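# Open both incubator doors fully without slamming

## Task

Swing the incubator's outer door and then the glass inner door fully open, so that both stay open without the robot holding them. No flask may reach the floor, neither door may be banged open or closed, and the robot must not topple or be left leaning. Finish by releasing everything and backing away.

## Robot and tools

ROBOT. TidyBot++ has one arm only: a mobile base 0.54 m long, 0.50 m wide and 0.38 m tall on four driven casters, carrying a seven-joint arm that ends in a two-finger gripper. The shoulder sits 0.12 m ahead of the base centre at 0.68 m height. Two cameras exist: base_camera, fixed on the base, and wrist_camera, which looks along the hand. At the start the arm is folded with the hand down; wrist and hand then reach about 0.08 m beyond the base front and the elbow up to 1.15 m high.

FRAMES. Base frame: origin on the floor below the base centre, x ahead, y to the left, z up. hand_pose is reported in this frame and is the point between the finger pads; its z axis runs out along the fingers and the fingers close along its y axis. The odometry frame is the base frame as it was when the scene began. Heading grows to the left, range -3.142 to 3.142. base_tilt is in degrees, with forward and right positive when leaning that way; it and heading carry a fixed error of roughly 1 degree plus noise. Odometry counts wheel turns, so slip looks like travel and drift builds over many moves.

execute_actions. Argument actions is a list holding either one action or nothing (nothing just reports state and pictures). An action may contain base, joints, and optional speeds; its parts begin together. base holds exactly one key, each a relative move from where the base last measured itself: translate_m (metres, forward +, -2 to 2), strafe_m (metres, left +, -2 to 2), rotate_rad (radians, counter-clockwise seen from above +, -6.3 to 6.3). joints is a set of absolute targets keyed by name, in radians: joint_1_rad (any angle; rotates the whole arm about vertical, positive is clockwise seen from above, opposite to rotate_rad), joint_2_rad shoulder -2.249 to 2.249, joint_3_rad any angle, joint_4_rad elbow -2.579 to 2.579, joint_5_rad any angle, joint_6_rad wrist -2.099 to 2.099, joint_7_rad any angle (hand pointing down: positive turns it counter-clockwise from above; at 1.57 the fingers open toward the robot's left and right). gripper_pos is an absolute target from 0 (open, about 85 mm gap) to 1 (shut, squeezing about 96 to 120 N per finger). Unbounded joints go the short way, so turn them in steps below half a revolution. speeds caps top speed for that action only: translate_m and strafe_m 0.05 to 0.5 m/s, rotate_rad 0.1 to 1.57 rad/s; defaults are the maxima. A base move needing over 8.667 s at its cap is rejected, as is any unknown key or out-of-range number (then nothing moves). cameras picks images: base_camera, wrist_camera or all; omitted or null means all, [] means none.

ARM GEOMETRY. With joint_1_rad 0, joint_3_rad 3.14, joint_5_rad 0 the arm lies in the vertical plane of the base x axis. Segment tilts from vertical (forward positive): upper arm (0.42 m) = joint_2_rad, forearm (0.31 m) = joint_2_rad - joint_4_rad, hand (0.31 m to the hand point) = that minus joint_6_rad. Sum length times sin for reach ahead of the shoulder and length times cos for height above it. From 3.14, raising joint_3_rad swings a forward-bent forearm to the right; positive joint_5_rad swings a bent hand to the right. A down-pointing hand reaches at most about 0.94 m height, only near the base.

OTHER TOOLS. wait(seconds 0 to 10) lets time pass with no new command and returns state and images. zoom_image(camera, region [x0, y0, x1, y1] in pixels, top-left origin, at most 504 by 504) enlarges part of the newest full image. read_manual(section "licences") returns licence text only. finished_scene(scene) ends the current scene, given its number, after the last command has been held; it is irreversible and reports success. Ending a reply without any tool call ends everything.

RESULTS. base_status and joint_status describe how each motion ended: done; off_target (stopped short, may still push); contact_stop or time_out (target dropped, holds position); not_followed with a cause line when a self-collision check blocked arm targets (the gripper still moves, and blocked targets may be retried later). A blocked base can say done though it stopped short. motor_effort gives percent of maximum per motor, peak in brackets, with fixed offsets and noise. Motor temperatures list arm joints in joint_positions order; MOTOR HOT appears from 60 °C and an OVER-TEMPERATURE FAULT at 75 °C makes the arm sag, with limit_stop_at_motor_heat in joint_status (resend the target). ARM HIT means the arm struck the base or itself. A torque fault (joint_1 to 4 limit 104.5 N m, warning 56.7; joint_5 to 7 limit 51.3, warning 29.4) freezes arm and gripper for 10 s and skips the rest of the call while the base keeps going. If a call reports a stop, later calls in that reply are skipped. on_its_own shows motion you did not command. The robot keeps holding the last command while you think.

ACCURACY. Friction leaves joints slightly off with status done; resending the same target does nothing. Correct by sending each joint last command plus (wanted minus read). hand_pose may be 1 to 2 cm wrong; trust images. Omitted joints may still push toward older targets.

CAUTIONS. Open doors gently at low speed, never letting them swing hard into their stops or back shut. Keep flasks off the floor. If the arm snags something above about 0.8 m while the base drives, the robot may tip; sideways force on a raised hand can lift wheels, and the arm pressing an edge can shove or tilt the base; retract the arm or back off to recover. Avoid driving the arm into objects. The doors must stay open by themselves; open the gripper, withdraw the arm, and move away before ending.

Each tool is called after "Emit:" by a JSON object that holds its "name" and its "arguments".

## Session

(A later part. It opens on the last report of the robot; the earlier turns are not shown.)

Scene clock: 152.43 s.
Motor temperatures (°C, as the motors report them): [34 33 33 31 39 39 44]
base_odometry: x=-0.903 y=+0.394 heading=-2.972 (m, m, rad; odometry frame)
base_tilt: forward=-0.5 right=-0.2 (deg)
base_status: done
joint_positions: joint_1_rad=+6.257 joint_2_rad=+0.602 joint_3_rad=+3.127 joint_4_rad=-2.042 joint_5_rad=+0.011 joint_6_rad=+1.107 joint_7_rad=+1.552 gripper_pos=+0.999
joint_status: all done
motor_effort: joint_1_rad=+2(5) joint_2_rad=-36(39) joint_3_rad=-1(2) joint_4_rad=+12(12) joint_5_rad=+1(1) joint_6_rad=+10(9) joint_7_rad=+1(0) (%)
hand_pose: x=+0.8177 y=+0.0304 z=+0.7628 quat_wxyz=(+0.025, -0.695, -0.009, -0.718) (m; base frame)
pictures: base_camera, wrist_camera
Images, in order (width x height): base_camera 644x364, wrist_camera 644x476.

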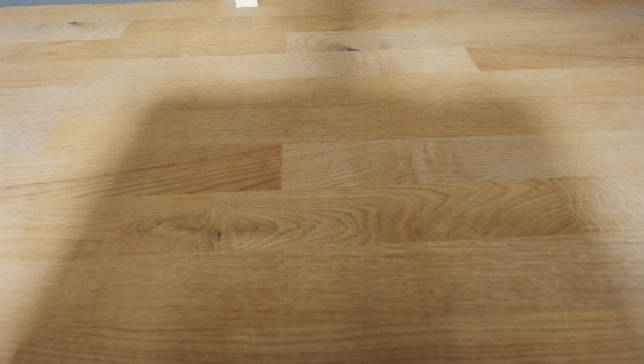

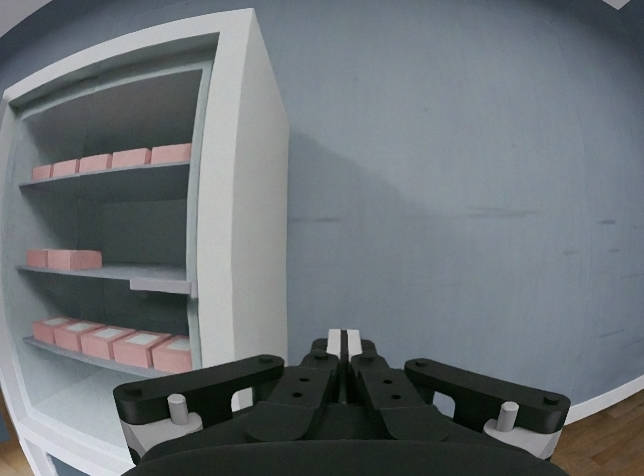

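Emit:
{"name": "execute_actions", "arguments": {"actions": [{"base":{"rotate_rad":0.08},"joints":{"joint_6_rad":1.05,"joint_4_rad":-2.07,"joint_1_rad":6.28}}], "cameras": []}}

Emit:
{"name": "execute_actions", "arguments": {"actions": [{"base":{"strafe_m":0.25},"joints":{"gripper_pos":0.3}}]}}

Scene clock: 160.47 s.
Motor temperatures (°C, as the motors report them): [34 33 33 31 39 39 44]
base_odometry: x=-0.903 y=+0.394 heading=-2.892 (m, m, rad; odometry frame)
base_tilt: forward=-0.5 right=-0.3 (deg)
base_status: done
joint_positions: joint_1_rad=+6.275 joint_2_rad=+0.602 joint_3_rad=+3.127 joint_4_rad=-2.053 joint_5_rad=+0.011 joint_6_rad=+1.090 joint_7_rad=+1.552 gripper_pos=+0.999
joint_status: all done
motor_effort: joint_1_rad=+1(4) joint_2_rad=-36(38) joint_3_rad=-2(4) joint_4_rad=+11(12) joint_5_rad=+0(1) joint_6_rad=+8(10) joint_7_rad=+1(0) (%)
hand_pose: x=+0.8153 y=+0.0178 z=+0.7524 quat_wxyz=(+0.019, -0.705, -0.003, -0.709) (m; base frame)
pictures: none
No camera images: the call's "cameras" was empty. Leave "cameras" out to get every camera's image.

Scene clock: 162.33 s.
Motor temperatures (°C, as the motors report them): [34 33 33 31 39 39 44]
base_odometry: x=-0.841 y=+0.152 heading=-2.891 (m, m, rad; odometry frame)
base_tilt: forward=-0.5 right=-0.2 (deg)
base_status: done
joint_positions: joint_1_rad=+6.274 joint_2_rad=+0.602 joint_3_rad=+3.127 joint_4_rad=-2.053 joint_5_rad=+0.011 joint_6_rad=+1.089 joint_7_rad=+1.552 gripper_pos=+0.300
joint_status: all done
motor_effort: joint_1_rad=+1(3) joint_2_rad=-36(39) joint_3_rad=-1(4) joint_4_rad=+11(12) joint_5_rad=+1(1) joint_6_rad=+9(10) joint_7_rad=+0(0) (%)
hand_pose: x=+0.8152 y=+0.0182 z=+0.7523 quat_wxyz=(+0.019, -0.705, -0.003, -0.709) (m; base frame)
pictures: base_camera, wrist_camera
Images, in order (width x height): base_camera 644x364, wrist_camera 644x476.

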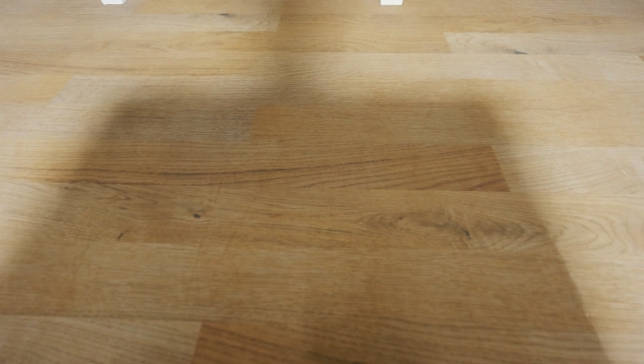

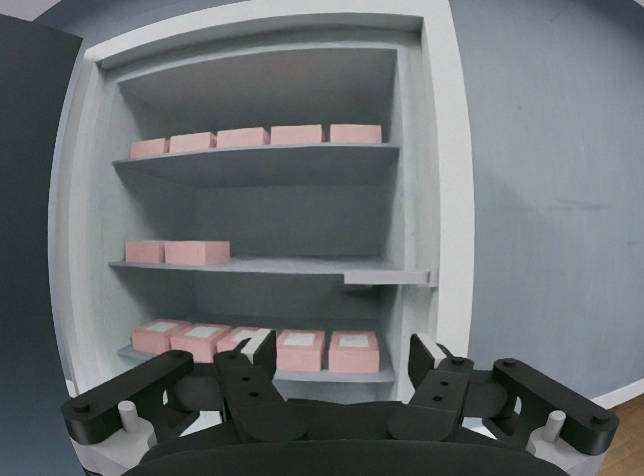

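Emit:
{"name": "execute_actions", "arguments": {"actions": [{"base":{"strafe_m":-0.06},"joints":{"joint_7_rad":3.1}}], "cameras": []}}

Emit:
{"name": "execute_actions", "arguments": {"actions": [{"base":{"translate_m":0.17},"speeds":{"translate_m":0.2}}], "cameras": ["wrist_camera"]}}

Scene clock: 168.43 s.
Motor temperatures (°C, as the motors report them): [34 33 33 31 39 39 44]
base_odometry: x=-0.856 y=+0.210 heading=-2.891 (m, m, rad; odometry frame)
base_tilt: forward=-0.5 right=-0.3 (deg)
base_status: done
joint_positions: joint_1_rad=+6.283 joint_2_rad=+0.602 joint_3_rad=+3.127 joint_4_rad=-2.053 joint_5_rad=+0.011 joint_6_rad=+1.089 joint_7_rad=+3.086 gripper_pos=+0.300
joint_status: all done
motor_effort: joint_1_rad=+1(6) joint_2_rad=-36(37) joint_3_rad=-1(3) joint_4_rad=+11(11) joint_5_rad=+0(0) joint_6_rad=+9(10) joint_7_rad=+0(0) (%)
hand_pose: x=+0.8154 y=+0.0121 z=+0.7523 quat_wxyz=(-0.481, -0.508, -0.490, -0.521) (m; base frame)
pictures: none
No camera images: the call's "cameras" was empty. Leave "cameras" out to get every camera's image.

Scene clock: 170.03 s.
Motor temperatures (°C, as the motors report them): [34 33 33 31 39 39 44]
base_odometry: x=-1.021 y=+0.168 heading=-2.890 (m, m, rad; odometry frame)
base_tilt: forward=-0.5 right=-0.3 (deg)
base_status: done
joint_positions: joint_1_rad=+6.283 joint_2_rad=+0.601 joint_3_rad=+3.127 joint_4_rad=-2.054 joint_5_rad=+0.011 joint_6_rad=+1.088 joint_7_rad=+3.086 gripper_pos=+0.300
joint_status: not commanded
motor_effort: joint_1_rad=+1(0) joint_2_rad=-35(38) joint_3_rad=-1(2) joint_4_rad=+12(12) joint_5_rad=+0(1) joint_6_rad=+9(10) joint_7_rad=+0(0) (%)
hand_pose: x=+0.8150 y=+0.0121 z=+0.7524 quat_wxyz=(-0.481, -0.508, -0.490, -0.521) (m; base frame)
pictures: wrist_camera
Images, in order (width x height): wrist_camera 644x476.

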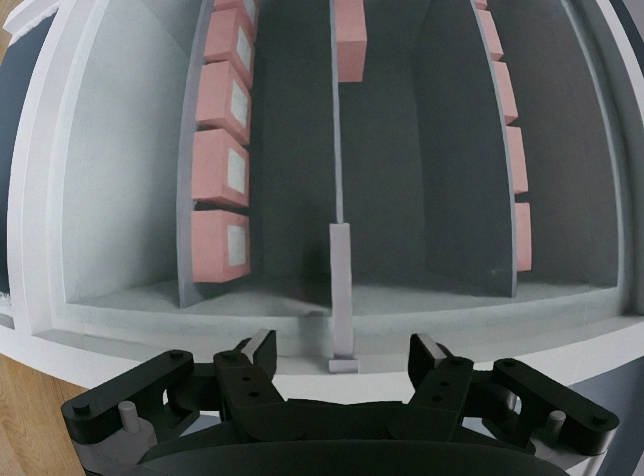

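Emit:
{"name": "execute_actions", "arguments": {"actions": [{"base":{"translate_m":0.09},"speeds":{"translate_m":0.1}}], "cameras": ["wrist_camera"]}}

Scene clock: 176.67 s.
Motor temperatures (°C, as the motors report them): [34 33 33 30 39 39 44]
base_odometry: x=-1.108 y=+0.145 heading=-2.890 (m, m, rad; odometry frame)
base_tilt: forward=-0.5 right=-0.2 (deg)
base_status: done
joint_positions: joint_1_rad=+6.283 joint_2_rad=+0.601 joint_3_rad=+3.127 joint_4_rad=-2.055 joint_5_rad=+0.011 joint_6_rad=+1.088 joint_7_rad=+3.086 gripper_pos=+0.300
joint_status: not commanded
motor_effort: joint_1_rad=+1(4) joint_2_rad=-35(38) joint_3_rad=-1(3) joint_4_rad=+10(13) joint_5_rad=+0(0) joint_6_rad=+9(10) joint_7_rad=+1(0) (%)
hand_pose: x=+0.8148 y=+0.0122 z=+0.7521 quat_wxyz=(-0.480, -0.508, -0.490, -0.520) (m; base frame)
pictures: wrist_camera
Images, in order (width x height): wrist_camera 644x476.

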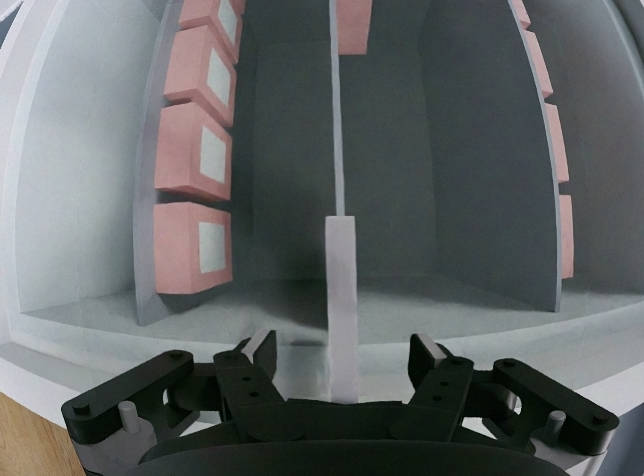

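Emit:
{"name": "execute_actions", "arguments": {"actions": [{"base":{"translate_m":0.045},"speeds":{"translate_m":0.05}}], "cameras": ["wrist_camera"]}}

Emit:
{"name": "execute_actions", "arguments": {"actions": [{"joints":{"gripper_pos":1}}], "cameras": []}}

Emit:
{"name": "execute_actions", "arguments": {"actions": [{"joints":{"joint_7_rad":2.3}}], "cameras": ["wrist_camera"]}}

Scene clock: 185.47 s.
Motor temperatures (°C, as the motors report them): [34 33 33 30 39 39 44]
base_odometry: x=-1.152 y=+0.133 heading=-2.890 (m, m, rad; odometry frame)
base_tilt: forward=-0.5 right=-0.2 (deg)
base_status: done
joint_positions: joint_1_rad=+6.283 joint_2_rad=+0.601 joint_3_rad=+3.127 joint_4_rad=-2.055 joint_5_rad=+0.011 joint_6_rad=+1.088 joint_7_rad=+3.086 gripper_pos=+0.300
joint_status: not commanded
motor_effort: joint_1_rad=+1(3) joint_2_rad=-35(38) joint_3_rad=-1(3) joint_4_rad=+11(12) joint_5_rad=+0(1) joint_6_rad=+9(9) joint_7_rad=+0(0) (%)
hand_pose: x=+0.8148 y=+0.0123 z=+0.7520 quat_wxyz=(-0.480, -0.508, -0.490, -0.520) (m; base frame)
pictures: wrist_camera
Images, in order (width x height): wrist_camera 644x476.

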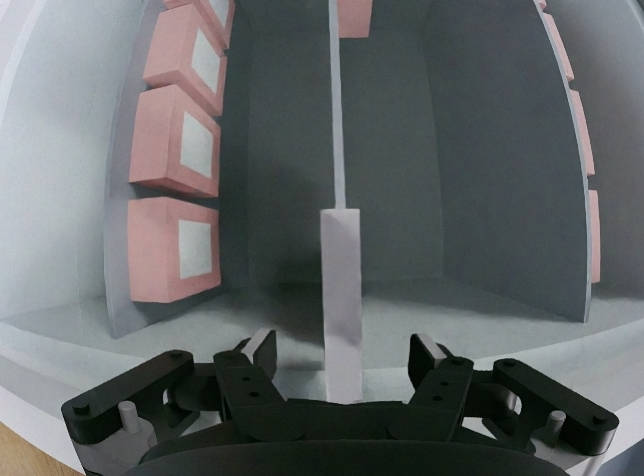

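Scene clock: 186.40 s.
Motor temperatures (°C, as the motors report them): [34 33 33 30 39 39 44]
base_odometry: x=-1.151 y=+0.133 heading=-2.890 (m, m, rad; odometry frame)
base_tilt: forward=-0.5 right=-0.2 (deg)
base_status: not commanded
joint_positions: joint_1_rad=+6.283 joint_2_rad=+0.600 joint_3_rad=+3.127 joint_4_rad=-2.056 joint_5_rad=+0.011 joint_6_rad=+1.088 joint_7_rad=+3.086 gripper_pos=+0.855
joint_status: gripper_pos off_target (ended at +0.855, target +1.000)
motor_effort: joint_1_rad=+2(2) joint_2_rad=-35(36) joint_3_rad=+0(1) joint_4_rad=+11(13) joint_5_rad=+0(0) joint_6_rad=+9(9) joint_7_rad=+1(0) (%)
hand_pose: x=+0.8145 y=+0.0123 z=+0.7520 quat_wxyz=(-0.480, -0.508, -0.490, -0.520) (m; base frame)
pictures: none
No camera images: the call's "cameras" was empty. Leave "cameras" out to get every camera's image.

Scene clock: 187.53 s.
Motor temperatures (°C, as the motors report them): [34 33 33 30 39 39 44]
base_odometry: x=-1.151 y=+0.133 heading=-2.890 (m, m, rad; odometry frame)
base_tilt: forward=-0.5 right=-0.2 (deg)
base_status: not commanded
joint_positions: joint_1_rad=+6.281 joint_2_rad=+0.602 joint_3_rad=+3.127 joint_4_rad=-2.056 joint_5_rad=+0.011 joint_6_rad=+1.083 joint_7_rad=+2.319 gripper_pos=+0.855
joint_status: all done
motor_effort: joint_1_rad=+3(3) joint_2_rad=-39(40) joint_3_rad=+0(0) joint_4_rad=+13(13) joint_5_rad=-1(1) joint_6_rad=+10(11) joint_7_rad=-1(1) (%)
hand_pose: x=+0.8144 y=+0.0136 z=+0.7490 quat_wxyz=(-0.249, -0.657, -0.266, -0.660) (m; base frame)
pictures: wrist_camera
Images, in order (width x height): wrist_camera 644x476.

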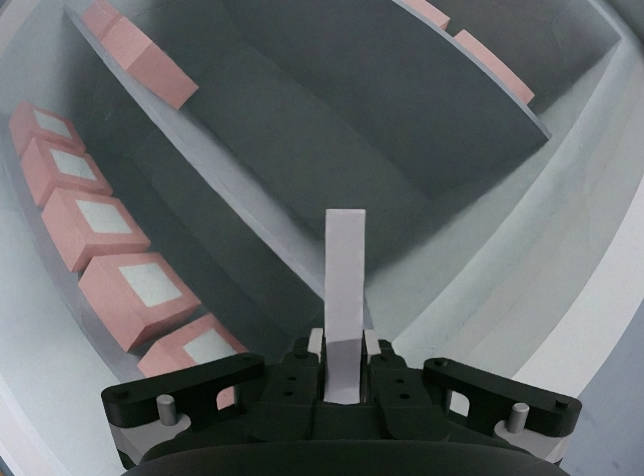

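Unlatched. Pull, as before.

Emit:
{"name": "execute_actions", "arguments": {"actions": [{"base":{"translate_m":-0.15},"speeds":{"translate_m":0.05}}], "cameras": ["wrist_camera"]}}

Emit:
{"name": "execute_actions", "arguments": {"actions": [{"base":{"strafe_m":0.03},"joints":{"joint_7_rad":3.1},"speeds":{"strafe_m":0.05}}], "cameras": []}}

Emit:
{"name": "execute_actions", "arguments": {"actions": [{"base":{"translate_m":-0.1},"speeds":{"translate_m":0.06}}], "cameras": ["wrist_camera"]}}

Scene clock: 196.40 s.
Motor temperatures (°C, as the motors report them): [34 33 33 30 39 39 44]
base_odometry: x=-1.006 y=+0.171 heading=-2.890 (m, m, rad; odometry frame)
base_tilt: forward=-0.6 right=-0.2 (deg)
base_status: done
joint_positions: joint_1_rad=+6.242 joint_2_rad=+0.602 joint_3_rad=+3.126 joint_4_rad=-2.057 joint_5_rad=+0.010 joint_6_rad=+1.083 joint_7_rad=+2.319 gripper_pos=+0.855
joint_status: not commanded
motor_effort: joint_1_rad=+9(10) joint_2_rad=-37(39) joint_3_rad=+5(7) joint_4_rad=+9(13) joint_5_rad=-3(4) joint_6_rad=+8(10) joint_7_rad=+0(0) (%)
hand_pose: x=+0.8132 y=+0.0413 z=+0.7485 quat_wxyz=(-0.235, -0.652, -0.279, -0.665) (m; base frame)
pictures: wrist_camera
Images, in order (width x height): wrist_camera 644x476.

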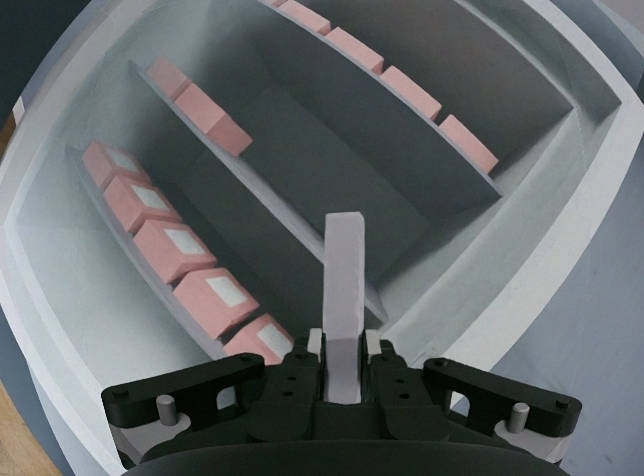

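Scene clock: 197.53 s.
Motor temperatures (°C, as the motors report them): [34 33 33 30 39 39 44]
base_odometry: x=-0.998 y=+0.142 heading=-2.889 (m, m, rad; odometry frame)
base_tilt: forward=-0.5 right=-0.2 (deg)
base_status: done
joint_positions: joint_1_rad=+6.286 joint_2_rad=+0.598 joint_3_rad=+3.129 joint_4_rad=-2.057 joint_5_rad=+0.006 joint_6_rad=+1.083 joint_7_rad=+3.079 gripper_pos=+0.856
joint_status: all done
motor_effort: joint_1_rad=-1(8) joint_2_rad=-32(37) joint_3_rad=-1(5) joint_4_rad=+9(10) joint_5_rad=+2(3) joint_6_rad=+8(9) joint_7_rad=+1(2) (%)
hand_pose: x=+0.8141 y=+0.0077 z=+0.7514 quat_wxyz=(-0.479, -0.514, -0.487, -0.519) (m; base frame)
pictures: none
No camera images: the call's "cameras" was empty. Leave "cameras" out to get every camera's image.

Scene clock: 199.67 s.
Motor temperatures (°C, as the motors report them): [34 33 33 30 39 39 44]
base_odometry: x=-0.901 y=+0.166 heading=-2.889 (m, m, rad; odometry frame)
base_tilt: forward=-0.6 right=-0.3 (deg)
base_status: done
joint_positions: joint_1_rad=+6.233 joint_2_rad=+0.599 joint_3_rad=+3.118 joint_4_rad=-2.056 joint_5_rad=+0.021 joint_6_rad=+1.083 joint_7_rad=+3.079 gripper_pos=+0.856
joint_status: not commanded
motor_effort: joint_1_rad=+11(12) joint_2_rad=-33(39) joint_3_rad=+6(8) joint_4_rad=+7(12) joint_5_rad=-5(6) joint_6_rad=+6(10) joint_7_rad=+0(1) (%)
hand_pose: x=+0.8120 y=+0.0545 z=+0.7515 quat_wxyz=(-0.460, -0.495, -0.506, -0.537) (m; base frame)
pictures: wrist_camera
Images, in order (width x height): wrist_camera 644x476.

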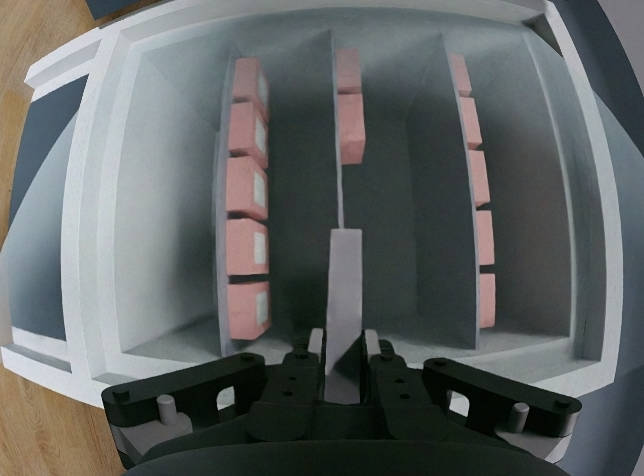

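Emit:
{"name": "execute_actions", "arguments": {"actions": [{"base":{"strafe_m":0.05},"speeds":{"strafe_m":0.05}}], "cameras": []}}

Emit:
{"name": "execute_actions", "arguments": {"actions": [{"joints":{"gripper_pos":0.2}}], "cameras": []}}

Emit:
{"name": "execute_actions", "arguments": {"actions": [{"base":{"translate_m":-0.15},"speeds":{"translate_m":0.2}}], "cameras": ["wrist_camera"]}}

Emit:
{"name": "execute_actions", "arguments": {"actions": [{"base":{"strafe_m":-0.85},"joints":{"joint_1_rad":4.71,"joint_7_rad":1.55,"gripper_pos":1}}], "cameras": []}}

Emit:
{"name": "execute_actions", "arguments": {"actions": [{"base":{"translate_m":0.94}}]}}

Scene clock: 212.97 s.
Motor temperatures (°C, as the motors report them): [34 33 33 30 39 39 44]
base_odometry: x=-0.888 y=+0.118 heading=-2.889 (m, m, rad; odometry frame)
base_tilt: forward=-0.5 right=-0.2 (deg)
base_status: done
joint_positions: joint_1_rad=+6.293 joint_2_rad=+0.598 joint_3_rad=+3.133 joint_4_rad=-2.056 joint_5_rad=+0.008 joint_6_rad=+1.083 joint_7_rad=+3.079 gripper_pos=+0.856
joint_status: not commanded
motor_effort: joint_1_rad=-1(10) joint_2_rad=-32(35) joint_3_rad=-2(6) joint_4_rad=+11(12) joint_5_rad=+0(5) joint_6_rad=+6(9) joint_7_rad=+0(0) (%)
hand_pose: x=+0.8143 y=+0.0013 z=+0.7516 quat_wxyz=(-0.483, -0.515, -0.485, -0.516) (m; base frame)
pictures: none
No camera images: the call's "cameras" was empty. Leave "cameras" out to get every camera's image.

Scene clock: 213.97 s.
Motor temperatures (°C, as the motors report them): [34 33 33 30 39 39 44]
base_odometry: x=-0.888 y=+0.118 heading=-2.889 (m, m, rad; odometry frame)
base_tilt: forward=-0.5 right=-0.2 (deg)
base_status: not commanded
joint_positions: joint_1_rad=+6.285 joint_2_rad=+0.599 joint_3_rad=+3.133 joint_4_rad=-2.056 joint_5_rad=+0.008 joint_6_rad=+1.083 joint_7_rad=+3.079 gripper_pos=+0.200
joint_status: all done
motor_effort: joint_1_rad=+2(3) joint_2_rad=-36(37) joint_3_rad=-1(4) joint_4_rad=+11(12) joint_5_rad=+0(1) joint_6_rad=+8(10) joint_7_rad=+0(0) (%)
hand_pose: x=+0.8144 y=+0.0066 z=+0.7510 quat_wxyz=(-0.480, -0.513, -0.487, -0.518) (m; base frame)
pictures: none
No camera images: the call's "cameras" was empty. Leave "cameras" out to get every camera's image.

Scene clock: 215.47 s.
Motor temperatures (°C, as the motors report them): [34 33 33 30 39 39 44]
base_odometry: x=-0.743 y=+0.155 heading=-2.889 (m, m, rad; odometry frame)
base_tilt: forward=-0.6 right=-0.2 (deg)
base_status: done
joint_positions: joint_1_rad=+6.285 joint_2_rad=+0.600 joint_3_rad=+3.133 joint_4_rad=-2.057 joint_5_rad=+0.008 joint_6_rad=+1.082 joint_7_rad=+3.079 gripper_pos=+0.200
joint_status: not commanded
motor_effort: joint_1_rad=+1(3) joint_2_rad=-36(40) joint_3_rad=-1(2) joint_4_rad=+12(13) joint_5_rad=+0(0) joint_6_rad=+9(10) joint_7_rad=+0(1) (%)
hand_pose: x=+0.8143 y=+0.0067 z=+0.7500 quat_wxyz=(-0.480, -0.514, -0.488, -0.518) (m; base frame)
pictures: wrist_camera
Images, in order (width x height): wrist_camera 644x476.

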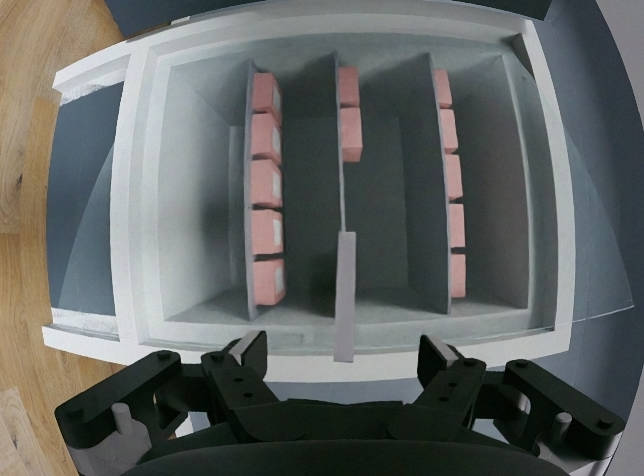

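Scene clock: 218.53 s.
Motor temperatures (°C, as the motors report them): [34 33 33 30 39 39 44]
base_odometry: x=-0.955 y=+0.979 heading=-2.890 (m, m, rad; odometry frame)
base_tilt: forward=-0.5 right=-0.3 (deg)
base_status: done
joint_positions: joint_1_rad=+4.713 joint_2_rad=+0.600 joint_3_rad=+3.133 joint_4_rad=-2.057 joint_5_rad=+0.008 joint_6_rad=+1.082 joint_7_rad=+1.584 gripper_pos=+0.999
joint_status: all done
motor_effort: joint_1_rad=+1(3) joint_2_rad=-36(38) joint_3_rad=-2(3) joint_4_rad=+11(13) joint_5_rad=+0(0) joint_6_rad=+9(9) joint_7_rad=+0(0) (%)
hand_pose: x=+0.1113 y=+0.6952 z=+0.7499 quat_wxyz=(+0.499, -0.495, -0.507, -0.499) (m; base frame)
pictures: none
No camera images: the call's "cameras" was empty. Leave "cameras" out to get every camera's image.

Scene clock: 221.77 s.
Motor temperatures (°C, as the motors report them): [34 33 33 30 39 39 44]
base_odometry: x=-1.866 y=+0.745 heading=-2.890 (m, m, rad; odometry frame)
base_tilt: forward=-0.6 right=-0.3 (deg)
base_status: done
joint_positions: joint_1_rad=+4.712 joint_2_rad=+0.600 joint_3_rad=+3.133 joint_4_rad=-2.057 joint_5_rad=+0.008 joint_6_rad=+1.082 joint_7_rad=+1.584 gripper_pos=+0.999
joint_status: not commanded
motor_effort: joint_1_rad=+1(4) joint_2_rad=-36(37) joint_3_rad=-1(3) joint_4_rad=+11(12) joint_5_rad=+0(1) joint_6_rad=+9(9) joint_7_rad=+0(0) (%)
hand_pose: x=+0.1110 y=+0.6952 z=+0.7499 quat_wxyz=(+0.500, -0.494, -0.507, -0.499) (m; base frame)
pictures: base_camera, wrist_camera
Images, in order (width x height): base_camera 644x364, wrist_camera 644x476.

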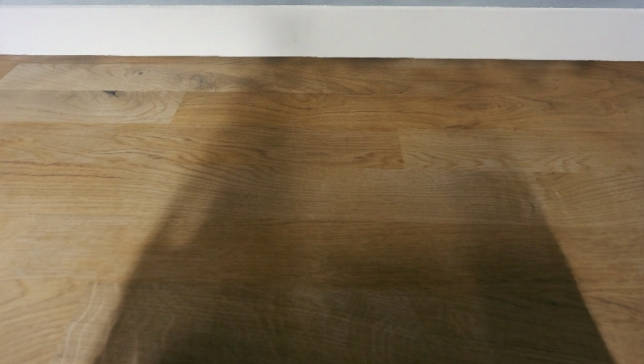

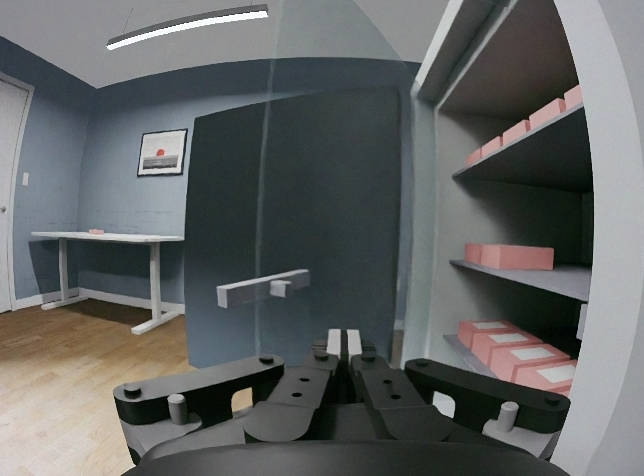

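Good. Enter, back, then push.

Emit:
{"name": "execute_actions", "arguments": {"actions": [{"base":{"strafe_m":0.25},"speeds":{"strafe_m":0.15}}], "cameras": []}}

Emit:
{"name": "execute_actions", "arguments": {"actions": [{"base":{"translate_m":-0.17},"speeds":{"translate_m":0.08}}]}}

Scene clock: 227.47 s.
Motor temperatures (°C, as the motors report them): [34 33 33 30 39 39 44]
base_odometry: x=-1.804 y=+0.502 heading=-2.890 (m, m, rad; odometry frame)
base_tilt: forward=-0.5 right=-0.3 (deg)
base_status: done
joint_positions: joint_1_rad=+4.713 joint_2_rad=+0.600 joint_3_rad=+3.133 joint_4_rad=-2.057 joint_5_rad=+0.008 joint_6_rad=+1.082 joint_7_rad=+1.584 gripper_pos=+0.999
joint_status: not commanded
motor_effort: joint_1_rad=+0(3) joint_2_rad=-35(37) joint_3_rad=-1(4) joint_4_rad=+11(13) joint_5_rad=+0(2) joint_6_rad=+9(10) joint_7_rad=+0(0) (%)
hand_pose: x=+0.1115 y=+0.6951 z=+0.7498 quat_wxyz=(+0.499, -0.495, -0.507, -0.499) (m; base frame)
pictures: none
No camera images: the call's "cameras" was empty. Leave "cameras" out to get every camera's image.

Scene clock: 230.10 s.
Motor temperatures (°C, as the motors report them): [34 33 33 30 39 39 44]
base_odometry: x=-1.639 y=+0.544 heading=-2.890 (m, m, rad; odometry frame)
base_tilt: forward=-0.6 right=-0.3 (deg)
base_status: done
joint_positions: joint_1_rad=+4.710 joint_2_rad=+0.600 joint_3_rad=+3.134 joint_4_rad=-2.057 joint_5_rad=+0.006 joint_6_rad=+1.082 joint_7_rad=+1.584 gripper_pos=+0.999
joint_status: not commanded
motor_effort: joint_1_rad=+1(2) joint_2_rad=-35(36) joint_3_rad=-1(4) joint_4_rad=+11(12) joint_5_rad=+0(3) joint_6_rad=+9(9) joint_7_rad=+1(1) (%)
hand_pose: x=+0.1102 y=+0.6950 z=+0.7498 quat_wxyz=(+0.500, -0.495, -0.507, -0.498) (m; base frame)
pictures: base_camera, wrist_camera
Images, in order (width x height): base_camera 644x364, wrist_camera 644x476.

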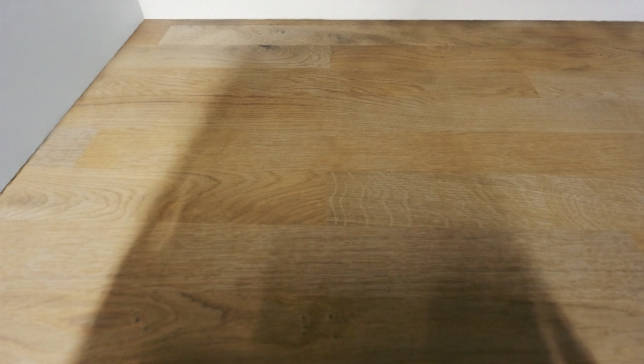

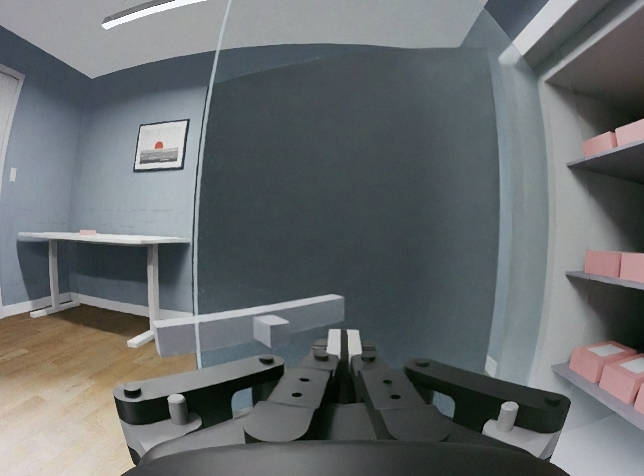

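Emit:
{"name": "execute_actions", "arguments": {"actions": [{"base":{"strafe_m":0.3},"speeds":{"strafe_m":0.08}}], "cameras": ["base_camera"]}}

Emit:
{"name": "execute_actions", "arguments": {"actions": [{"base":{"strafe_m":0.17},"speeds":{"strafe_m":0.07}}]}}

Scene clock: 239.47 s.
Motor temperatures (°C, as the motors report them): [34 33 33 30 39 39 44]
base_odometry: x=-1.564 y=+0.254 heading=-2.890 (m, m, rad; odometry frame)
base_tilt: forward=-0.6 right=-0.3 (deg)
base_status: done
joint_positions: joint_1_rad=+4.711 joint_2_rad=+0.599 joint_3_rad=+3.134 joint_4_rad=-2.058 joint_5_rad=+0.006 joint_6_rad=+1.082 joint_7_rad=+1.584 gripper_pos=+0.999
joint_status: not commanded
motor_effort: joint_1_rad=+1(2) joint_2_rad=-35(38) joint_3_rad=-1(4) joint_4_rad=+11(13) joint_5_rad=+0(2) joint_6_rad=+9(10) joint_7_rad=+1(0) (%)
hand_pose: x=+0.1107 y=+0.6948 z=+0.7499 quat_wxyz=(+0.500, -0.495, -0.507, -0.498) (m; base frame)
pictures: base_camera
Images, in order (width x height): base_camera 644x364.

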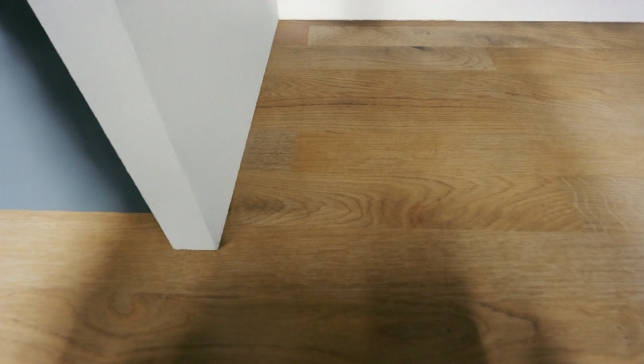

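Scene clock: 242.37 s.
Motor temperatures (°C, as the motors report them): [34 33 33 30 39 39 44]
base_odometry: x=-1.521 y=+0.090 heading=-2.890 (m, m, rad; odometry frame)
base_tilt: forward=-0.6 right=-0.2 (deg)
base_status: done
joint_positions: joint_1_rad=+4.710 joint_2_rad=+0.518 joint_3_rad=+3.134 joint_4_rad=-2.182 joint_5_rad=+0.006 joint_6_rad=+1.082 joint_7_rad=+1.584 gripper_pos=+0.999
joint_status: not commanded
motor_effort: joint_1_rad=+2(4) joint_2_rad=-18(37) joint_3_rad=+1(3) joint_4_rad=+30(33) joint_5_rad=+0(2) joint_6_rad=+4(9) joint_7_rad=+0(0) (%)
hand_pose: x=+0.1100 y=+0.6536 z=+0.7487 quat_wxyz=(+0.489, -0.505, -0.518, -0.487) (m; base frame)
pictures: base_camera, wrist_camera
Images, in order (width x height): base_camera 644x364, wrist_camera 644x476.

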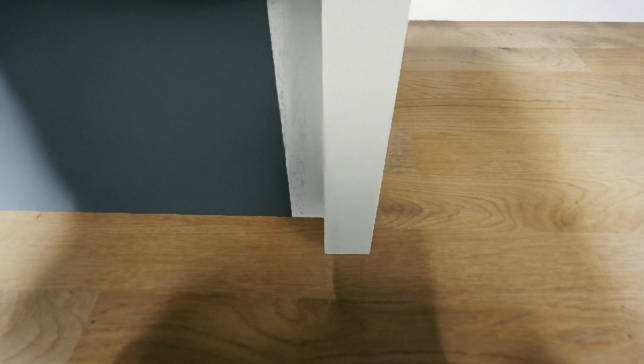

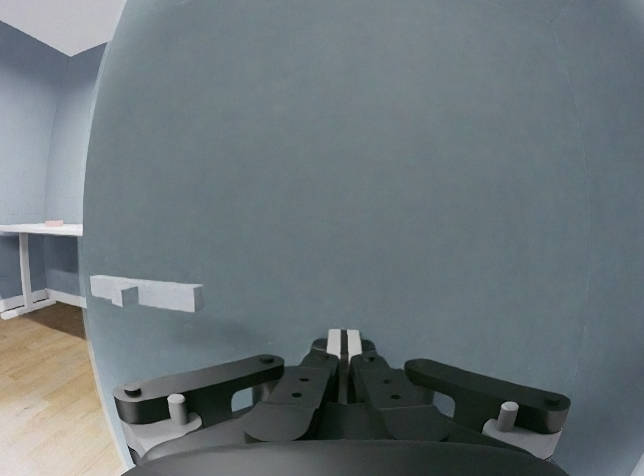

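At the stop. Withdraw and check.

Emit:
{"name": "execute_actions", "arguments": {"actions": [{"base":{"strafe_m":-0.25},"speeds":{"strafe_m":0.25}}], "cameras": []}}

Emit:
{"name": "execute_actions", "arguments": {"actions": [{"base":{"translate_m":-0.8},"joints":{"joint_1_rad":5.8}}]}}

Scene clock: 248.77 s.
Motor temperatures (°C, as the motors report them): [34 33 33 30 39 39 44]
base_odometry: x=-1.583 y=+0.333 heading=-2.890 (m, m, rad; odometry frame)
base_tilt: forward=-0.5 right=-0.2 (deg)
base_status: done
joint_positions: joint_1_rad=+4.710 joint_2_rad=+0.601 joint_3_rad=+3.134 joint_4_rad=-2.066 joint_5_rad=+0.006 joint_6_rad=+1.082 joint_7_rad=+1.584 gripper_pos=+0.999
joint_status: not commanded
motor_effort: joint_1_rad=+1(1) joint_2_rad=-35(39) joint_3_rad=-1(2) joint_4_rad=+11(30) joint_5_rad=+0(1) joint_6_rad=+9(9) joint_7_rad=+0(0) (%)
hand_pose: x=+0.1099 y=+0.6928 z=+0.7448 quat_wxyz=(+0.497, -0.497, -0.510, -0.496) (m; base frame)
pictures: none
No camera images: the call's "cameras" was empty. Leave "cameras" out to get every camera's image.

Scene clock: 251.73 s.
Motor temperatures (°C, as the motors report them): [34 33 33 30 39 39 44]
base_odometry: x=-0.808 y=+0.532 heading=-2.890 (m, m, rad; odometry frame)
base_tilt: forward=-0.5 right=-0.3 (deg)
base_status: done
joint_positions: joint_1_rad=+5.791 joint_2_rad=+0.601 joint_3_rad=+3.134 joint_4_rad=-2.066 joint_5_rad=+0.006 joint_6_rad=+1.082 joint_7_rad=+1.584 gripper_pos=+0.999
joint_status: all done
motor_effort: joint_1_rad=+1(2) joint_2_rad=-36(38) joint_3_rad=-1(4) joint_4_rad=+11(12) joint_5_rad=+0(1) joint_6_rad=+10(9) joint_7_rad=+0(0) (%)
hand_pose: x=+0.7262 y=+0.3336 z=+0.7448 quat_wxyz=(+0.171, -0.689, -0.181, -0.681) (m; base frame)
pictures: base_camera, wrist_camera
Images, in order (width x height): base_camera 644x364, wrist_camera 644x476.

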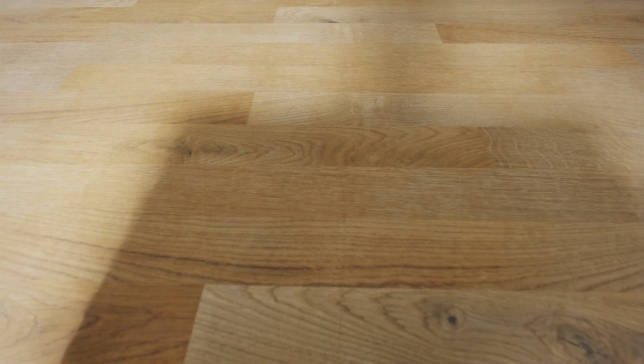

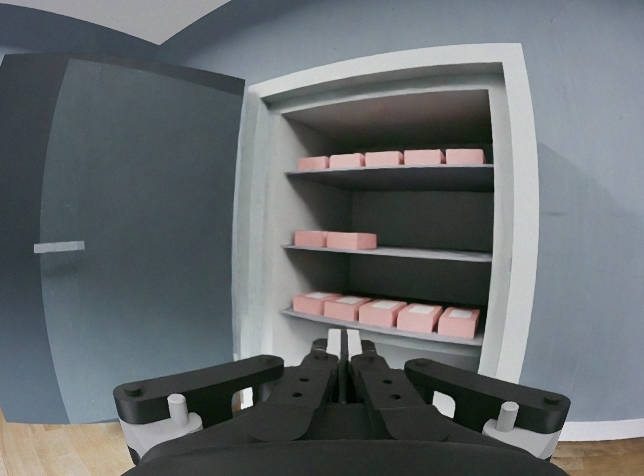

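Emit:
{"name": "finished_scene", "arguments": {"scene": 2}}

The scene is finished: the task was done.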